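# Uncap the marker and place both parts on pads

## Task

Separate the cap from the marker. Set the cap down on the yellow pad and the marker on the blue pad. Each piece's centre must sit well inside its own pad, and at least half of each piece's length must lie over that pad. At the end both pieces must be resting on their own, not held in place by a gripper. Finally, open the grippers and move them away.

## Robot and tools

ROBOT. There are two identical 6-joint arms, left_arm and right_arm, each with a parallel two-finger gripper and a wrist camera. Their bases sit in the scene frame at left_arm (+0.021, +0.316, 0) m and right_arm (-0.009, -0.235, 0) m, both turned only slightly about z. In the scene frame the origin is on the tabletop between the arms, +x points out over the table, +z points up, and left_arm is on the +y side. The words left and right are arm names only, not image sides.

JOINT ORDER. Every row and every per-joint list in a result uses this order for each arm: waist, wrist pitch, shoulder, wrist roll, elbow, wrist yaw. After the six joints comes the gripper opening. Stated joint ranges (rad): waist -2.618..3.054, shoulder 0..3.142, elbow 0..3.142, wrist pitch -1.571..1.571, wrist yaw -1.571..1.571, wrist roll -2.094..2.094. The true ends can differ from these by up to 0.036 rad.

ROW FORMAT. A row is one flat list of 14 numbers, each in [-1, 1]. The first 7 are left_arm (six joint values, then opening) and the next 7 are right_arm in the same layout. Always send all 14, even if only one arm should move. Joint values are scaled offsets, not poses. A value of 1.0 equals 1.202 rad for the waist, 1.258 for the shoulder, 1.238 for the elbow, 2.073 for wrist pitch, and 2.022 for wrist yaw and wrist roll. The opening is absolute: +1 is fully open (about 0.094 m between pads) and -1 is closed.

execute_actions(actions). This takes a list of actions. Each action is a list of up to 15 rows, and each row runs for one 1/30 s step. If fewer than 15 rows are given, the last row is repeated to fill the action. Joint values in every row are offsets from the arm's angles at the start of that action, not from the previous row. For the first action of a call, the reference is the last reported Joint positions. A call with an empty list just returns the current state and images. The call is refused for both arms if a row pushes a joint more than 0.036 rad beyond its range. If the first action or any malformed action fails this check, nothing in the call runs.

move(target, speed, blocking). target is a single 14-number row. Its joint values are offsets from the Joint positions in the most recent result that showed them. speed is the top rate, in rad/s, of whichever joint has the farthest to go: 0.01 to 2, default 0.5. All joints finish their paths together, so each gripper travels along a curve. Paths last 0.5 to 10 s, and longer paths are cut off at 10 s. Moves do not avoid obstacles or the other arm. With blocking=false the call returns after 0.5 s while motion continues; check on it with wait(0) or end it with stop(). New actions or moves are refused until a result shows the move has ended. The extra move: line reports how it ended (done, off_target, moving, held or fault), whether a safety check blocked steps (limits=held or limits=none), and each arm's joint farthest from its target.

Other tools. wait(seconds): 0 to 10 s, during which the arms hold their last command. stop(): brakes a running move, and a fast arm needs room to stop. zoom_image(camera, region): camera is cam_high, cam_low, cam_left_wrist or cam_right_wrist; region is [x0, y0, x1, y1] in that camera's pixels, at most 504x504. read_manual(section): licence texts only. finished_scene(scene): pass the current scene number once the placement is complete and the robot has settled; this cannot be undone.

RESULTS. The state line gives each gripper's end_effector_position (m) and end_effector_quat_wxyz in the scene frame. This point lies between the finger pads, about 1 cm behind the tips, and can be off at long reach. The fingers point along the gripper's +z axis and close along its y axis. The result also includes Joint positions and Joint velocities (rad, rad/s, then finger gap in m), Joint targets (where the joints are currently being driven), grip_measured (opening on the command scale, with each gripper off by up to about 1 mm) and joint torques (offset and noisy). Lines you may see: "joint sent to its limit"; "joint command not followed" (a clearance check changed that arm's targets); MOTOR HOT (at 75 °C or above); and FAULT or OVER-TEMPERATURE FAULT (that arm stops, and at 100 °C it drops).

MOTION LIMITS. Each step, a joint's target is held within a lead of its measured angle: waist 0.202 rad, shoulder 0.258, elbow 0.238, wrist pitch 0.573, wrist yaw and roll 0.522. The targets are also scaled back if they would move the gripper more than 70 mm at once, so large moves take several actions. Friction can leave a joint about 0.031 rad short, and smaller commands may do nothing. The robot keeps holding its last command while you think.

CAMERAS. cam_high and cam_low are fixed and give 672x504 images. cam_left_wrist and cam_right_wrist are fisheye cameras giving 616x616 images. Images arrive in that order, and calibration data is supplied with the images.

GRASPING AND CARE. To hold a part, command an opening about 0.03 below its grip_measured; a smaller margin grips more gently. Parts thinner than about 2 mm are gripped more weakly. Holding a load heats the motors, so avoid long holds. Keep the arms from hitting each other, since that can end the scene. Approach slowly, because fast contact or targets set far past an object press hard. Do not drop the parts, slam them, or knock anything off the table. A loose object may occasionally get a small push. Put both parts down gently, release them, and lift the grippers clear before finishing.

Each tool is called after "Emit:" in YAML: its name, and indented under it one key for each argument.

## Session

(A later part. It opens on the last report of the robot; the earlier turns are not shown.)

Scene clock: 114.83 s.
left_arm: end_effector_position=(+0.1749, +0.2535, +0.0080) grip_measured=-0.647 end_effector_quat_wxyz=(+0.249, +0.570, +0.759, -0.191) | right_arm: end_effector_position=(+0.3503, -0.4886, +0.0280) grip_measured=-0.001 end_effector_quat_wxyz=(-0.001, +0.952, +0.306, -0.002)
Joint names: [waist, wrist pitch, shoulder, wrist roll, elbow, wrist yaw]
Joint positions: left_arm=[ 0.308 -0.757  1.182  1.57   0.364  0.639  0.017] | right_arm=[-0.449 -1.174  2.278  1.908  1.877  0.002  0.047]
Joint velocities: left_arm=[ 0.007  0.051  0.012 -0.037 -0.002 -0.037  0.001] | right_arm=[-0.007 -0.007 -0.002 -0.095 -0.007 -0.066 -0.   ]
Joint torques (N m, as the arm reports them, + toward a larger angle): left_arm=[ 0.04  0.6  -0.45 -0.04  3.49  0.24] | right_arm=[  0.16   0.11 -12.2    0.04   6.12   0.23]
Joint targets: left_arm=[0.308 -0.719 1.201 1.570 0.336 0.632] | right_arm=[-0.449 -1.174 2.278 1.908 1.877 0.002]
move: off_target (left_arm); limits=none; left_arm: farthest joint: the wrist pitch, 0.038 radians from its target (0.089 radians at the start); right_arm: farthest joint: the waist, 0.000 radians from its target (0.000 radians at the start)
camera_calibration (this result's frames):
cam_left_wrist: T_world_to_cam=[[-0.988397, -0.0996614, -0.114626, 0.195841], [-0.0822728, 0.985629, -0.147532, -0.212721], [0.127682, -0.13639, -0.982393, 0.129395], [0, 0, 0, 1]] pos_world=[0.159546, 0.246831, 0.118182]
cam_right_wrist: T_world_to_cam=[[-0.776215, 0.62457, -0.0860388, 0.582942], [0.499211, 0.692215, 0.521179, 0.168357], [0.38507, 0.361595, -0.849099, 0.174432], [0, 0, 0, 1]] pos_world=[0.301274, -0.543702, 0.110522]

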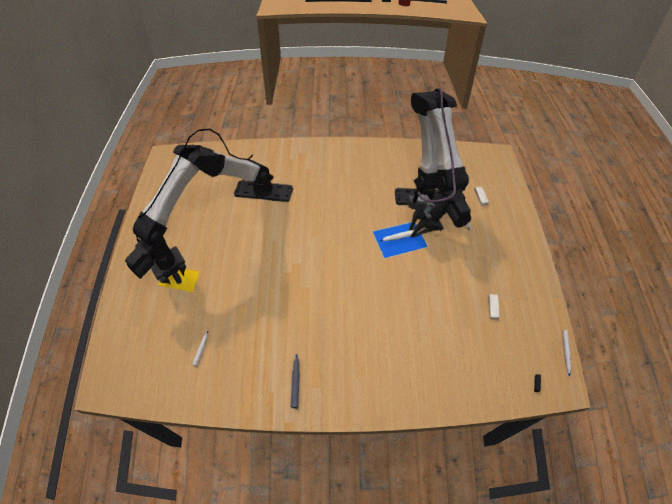

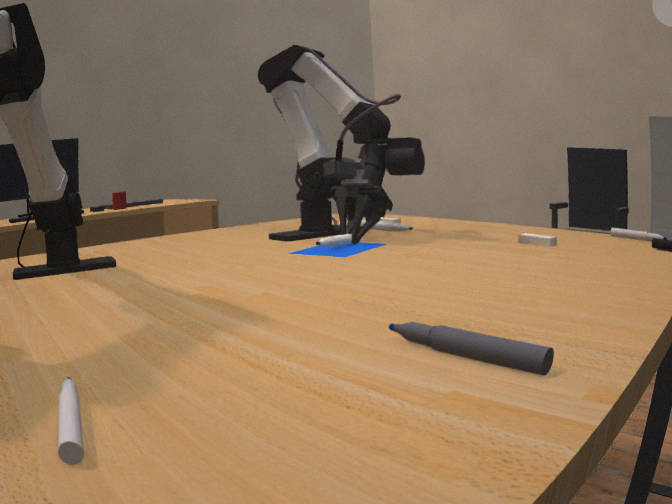

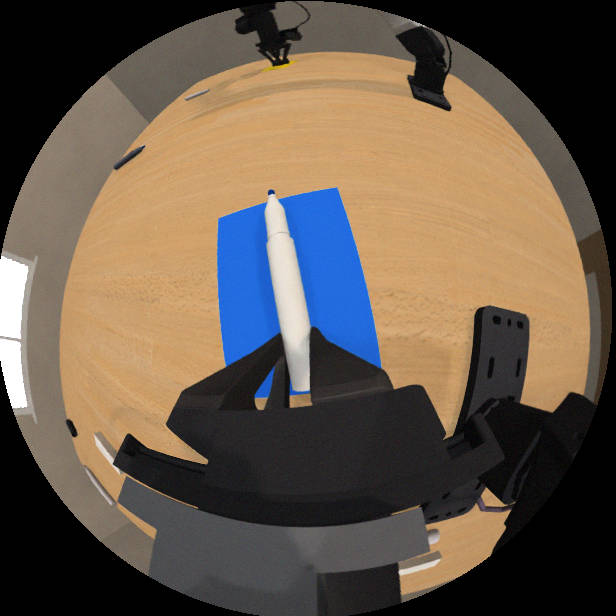

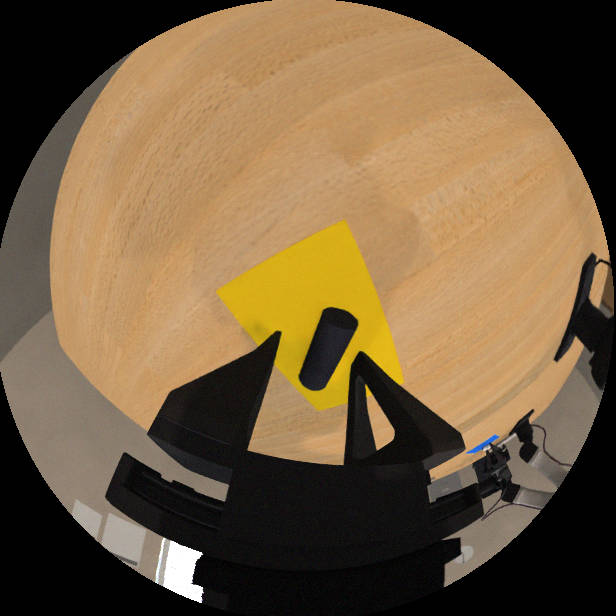

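Emit:
execute_actions:
  actions:
    - [[0,0,0,0,0,0,-0.2,0,0,0,0,0,0,0]]

Emit:
move:
  target: [0,-0.2,-0.12,0,0.23,0,-0.2,0,-0.04,-0.2,0,0,0,0]

Scene clock: 117.57 s.
left_arm: end_effector_position=(+0.1751, +0.2531, +0.0083) grip_measured=-0.203 end_effector_quat_wxyz=(+0.251, +0.570, +0.759, -0.191) | right_arm: end_effector_position=(+0.3503, -0.4886, +0.0280) grip_measured=-0.001 end_effector_quat_wxyz=(-0.001, +0.952, +0.306, -0.002)
Joint names: [waist, wrist pitch, shoulder, wrist roll, elbow, wrist yaw]
Joint positions: left_arm=[ 0.308 -0.757  1.182  1.57   0.364  0.642  0.037] | right_arm=[-0.449 -1.174  2.278  1.908  1.877  0.002  0.047]
Joint velocities: left_arm=[-0.017  0.007  0.002 -0.051  0.002  0.022  0.001] | right_arm=[ 0.007 -0.081 -0.002 -0.022  0.002  0.081 -0.001]
Joint torques (N m, as the arm reports them, + toward a larger angle): left_arm=[ 0.03  0.25 -1.75 -0.04  5.64  0.26] | right_arm=[  0.17   0.12 -12.23   0.04   6.1    0.23]
Joint targets: left_arm=[0.308 -0.757 1.182 1.570 0.364 0.639] | right_arm=[-0.449 -1.174 2.278 1.908 1.877 0.002]
camera_calibration (this result's frames):
cam_left_wrist: T_world_to_cam=[[-0.988256, -0.1, -0.11554, 0.196101], [-0.0821057, 0.985207, -0.150418, -0.212181], [0.128873, -0.139165, -0.981848, 0.130115], [0, 0, 0, 1]] pos_world=[0.159608, 0.24676, 0.118494]
cam_right_wrist: T_world_to_cam=[[-0.776215, 0.62457, -0.0860388, 0.582942], [0.499211, 0.692215, 0.521179, 0.168357], [0.38507, 0.361595, -0.849099, 0.174432], [0, 0, 0, 1]] pos_world=[0.301274, -0.543702, 0.110522]

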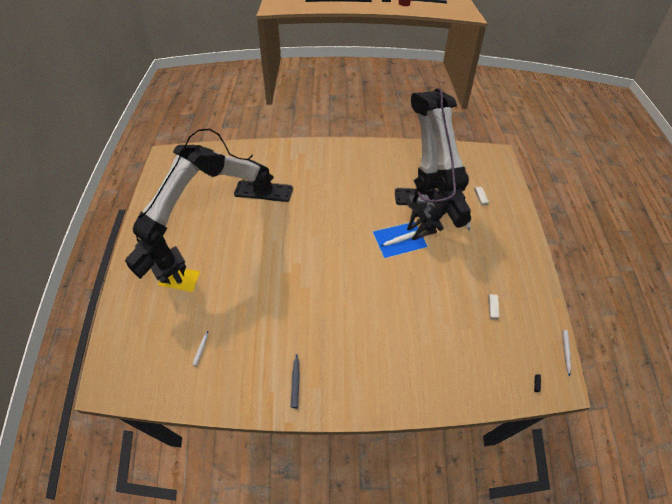

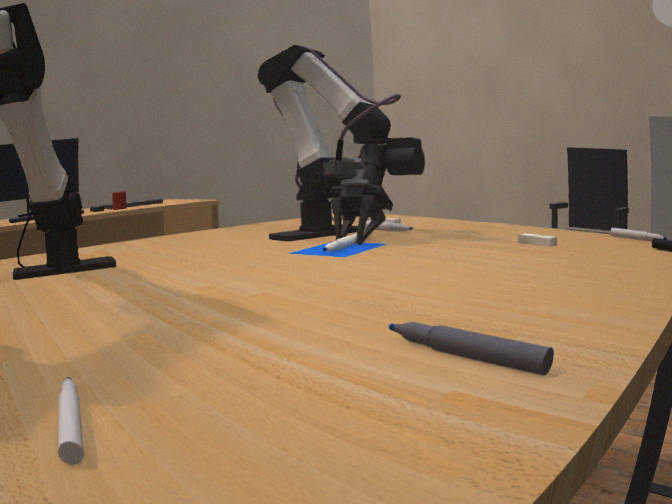

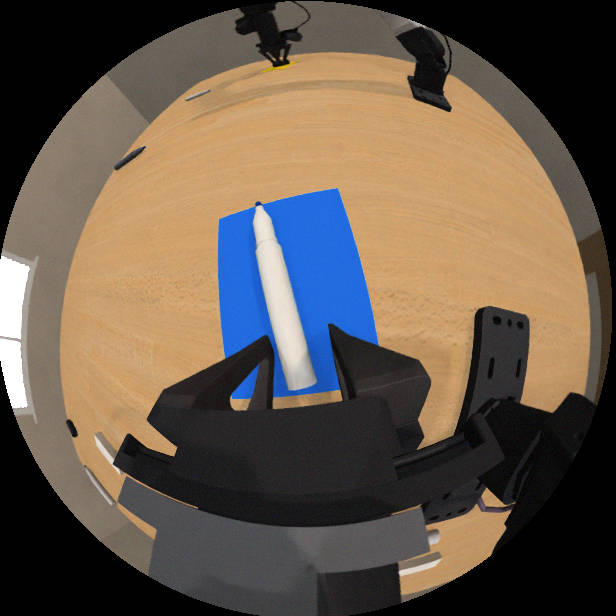

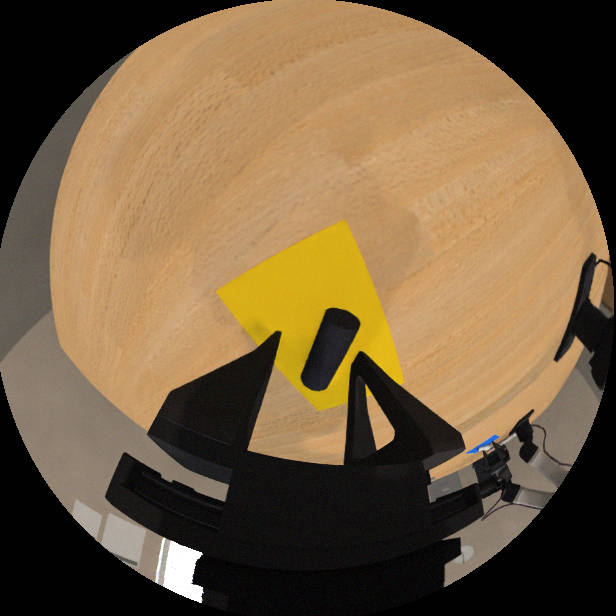

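Scene clock: 119.17 s.
left_arm: end_effector_position=(+0.1812, +0.2548, +0.0866) grip_measured=-0.203 end_effector_quat_wxyz=(+0.253, +0.571, +0.758, -0.188) | right_arm: end_effector_position=(+0.3441, -0.4843, +0.1267) grip_measured=-0.001 end_effector_quat_wxyz=(+0.068, +0.949, +0.304, +0.050)
Joint names: [waist, wrist pitch, shoulder, wrist roll, elbow, wrist yaw]
Joint positions: left_arm=[ 0.308 -1.153  1.044  1.57   0.631  0.642  0.037] | right_arm=[-0.449 -1.24   2.038  1.908  1.877  0.002  0.047]
Joint velocities: left_arm=[-0.007 -0.022 -0.002 -0.051 -0.012 -0.037 -0.   ] | right_arm=[ 0.007  0.022  0.007 -0.11  -0.002  0.007 -0.001]
Joint torques (N m, as the arm reports them, + toward a larger angle): left_arm=[ 0.03  0.11 -2.34 -0.04  7.8   0.3 ] | right_arm=[  0.17   0.29 -11.64   0.03   6.48   0.22]
Joint targets: left_arm=[0.308 -1.171 1.032 1.570 0.649 0.642] | right_arm=[-0.449 -1.257 2.026 1.908 1.877 0.002]
move: done; limits=none; left_arm: farthest joint: the elbow, 0.018 radians from its target (0.284 radians at the start); right_arm: farthest joint: the wrist pitch, 0.017 radians from its target (0.083 radians at the start)
camera_calibration (this result's frames):
cam_left_wrist: T_world_to_cam=[[-0.987291, -0.0997225, -0.123739, 0.211756], [-0.080899, 0.985554, -0.148789, -0.202078], [0.136789, -0.136888, -0.981097, 0.204317], [0, 0, 0, 1]] pos_world=[0.164769, 0.248245, 0.19659]
cam_right_wrist: T_world_to_cam=[[-0.751763, 0.607369, -0.256817, 0.588884], [0.425309, 0.744202, 0.515049, 0.168368], [0.503948, 0.277968, -0.817784, 0.173676], [0, 0, 0, 1]] pos_world=[0.283569, -0.531246, 0.206547]

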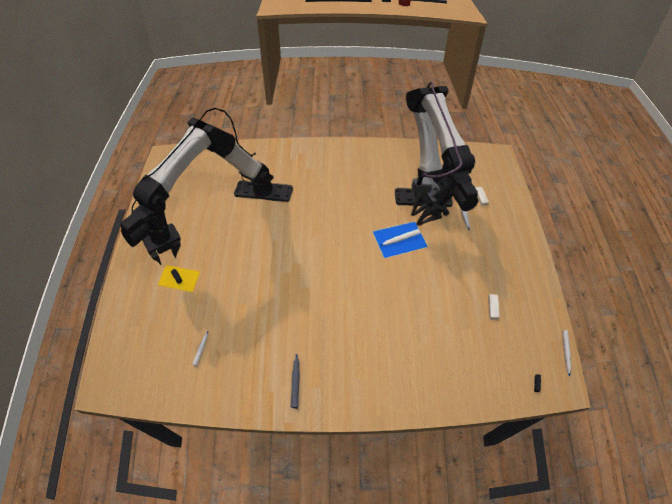

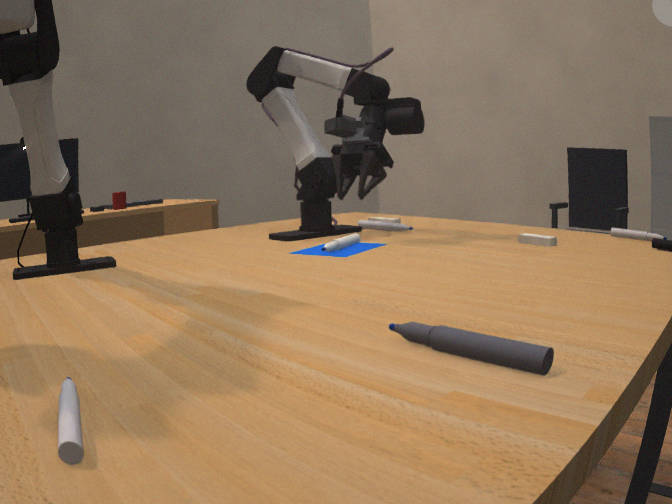

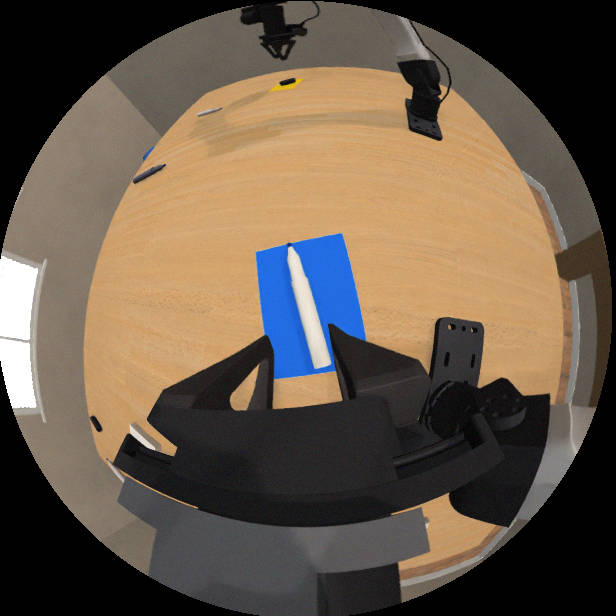

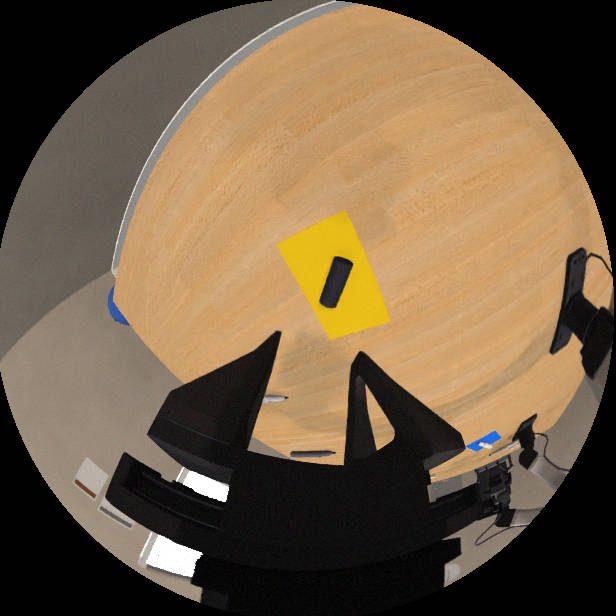

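Check that things have settled.

Emit:
wait:
  seconds: 3

Scene clock: 123.73 s.
left_arm: end_effector_position=(+0.1810, +0.2548, +0.0866) grip_measured=-0.203 end_effector_quat_wxyz=(+0.253, +0.571, +0.758, -0.188) | right_arm: end_effector_position=(+0.3441, -0.4843, +0.1267) grip_measured=-0.001 end_effector_quat_wxyz=(+0.068, +0.949, +0.304, +0.050)
Joint names: [waist, wrist pitch, shoulder, wrist roll, elbow, wrist yaw]
Joint positions: left_arm=[ 0.308 -1.154  1.044  1.57   0.631  0.642  0.037] | right_arm=[-0.449 -1.24   2.038  1.908  1.877  0.002  0.047]
Joint velocities: left_arm=[-0.027  0.095 -0.007 -0.022 -0.002  0.11  -0.001] | right_arm=[ 0.007  0.007  0.002  0.11  -0.007 -0.051 -0.001]
Joint torques (N m, as the arm reports them, + toward a larger angle): left_arm=[ 0.03  0.11 -2.35 -0.03  7.81  0.3 ] | right_arm=[  0.2    0.31 -11.76   0.02   6.51   0.22]
Joint targets: left_arm=[0.308 -1.171 1.032 1.570 0.649 0.642] | right_arm=[-0.449 -1.257 2.026 1.908 1.877 0.002]
wait: 3.00 s; at rest from the start
camera_calibration (this result's frames):
cam_left_wrist: T_world_to_cam=[[-0.987382, -0.0997485, -0.122994, 0.211557], [-0.0810082, 0.985523, -0.148938, -0.202006], [0.136069, -0.137095, -0.981168, 0.204521], [0, 0, 0, 1]] pos_world=[0.164694, 0.248223, 0.196603]
cam_right_wrist: T_world_to_cam=[[-0.751763, 0.607369, -0.256817, 0.588884], [0.425309, 0.744202, 0.515049, 0.168368], [0.503948, 0.277968, -0.817784, 0.173676], [0, 0, 0, 1]] pos_world=[0.283569, -0.531246, 0.206547]

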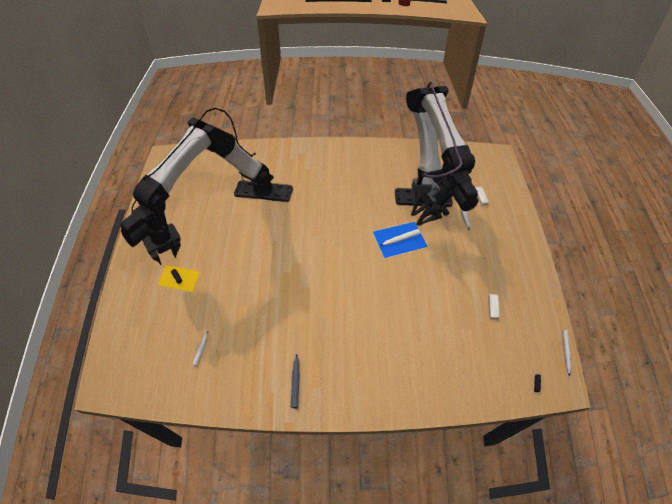

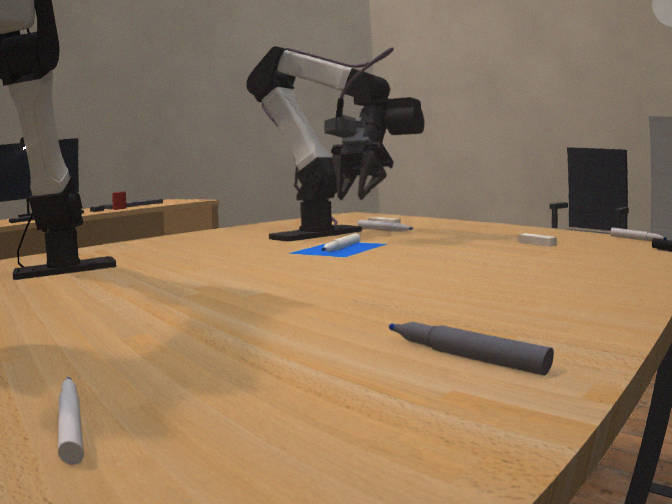

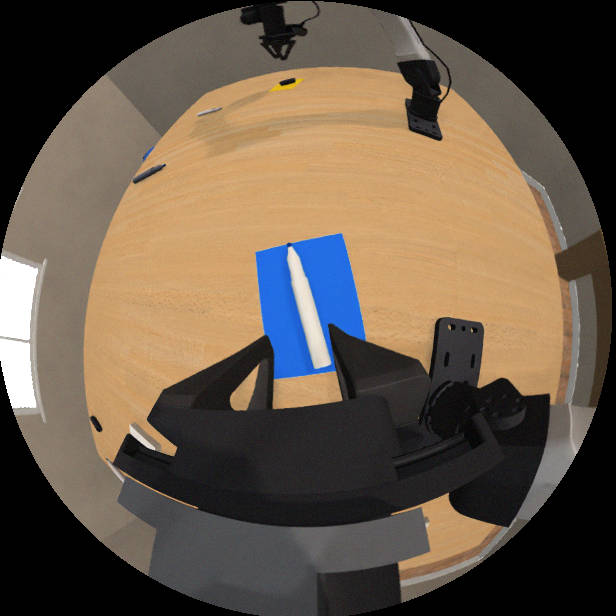

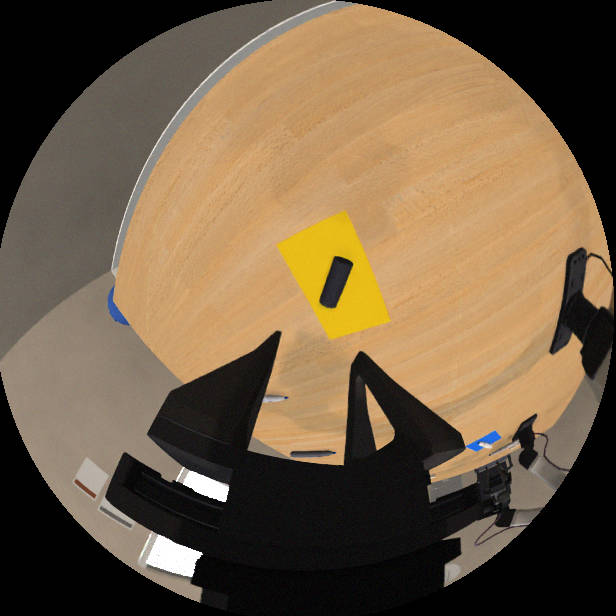

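Emit:
finished_scene:
  scene: 2

The scene is finished: the task was done.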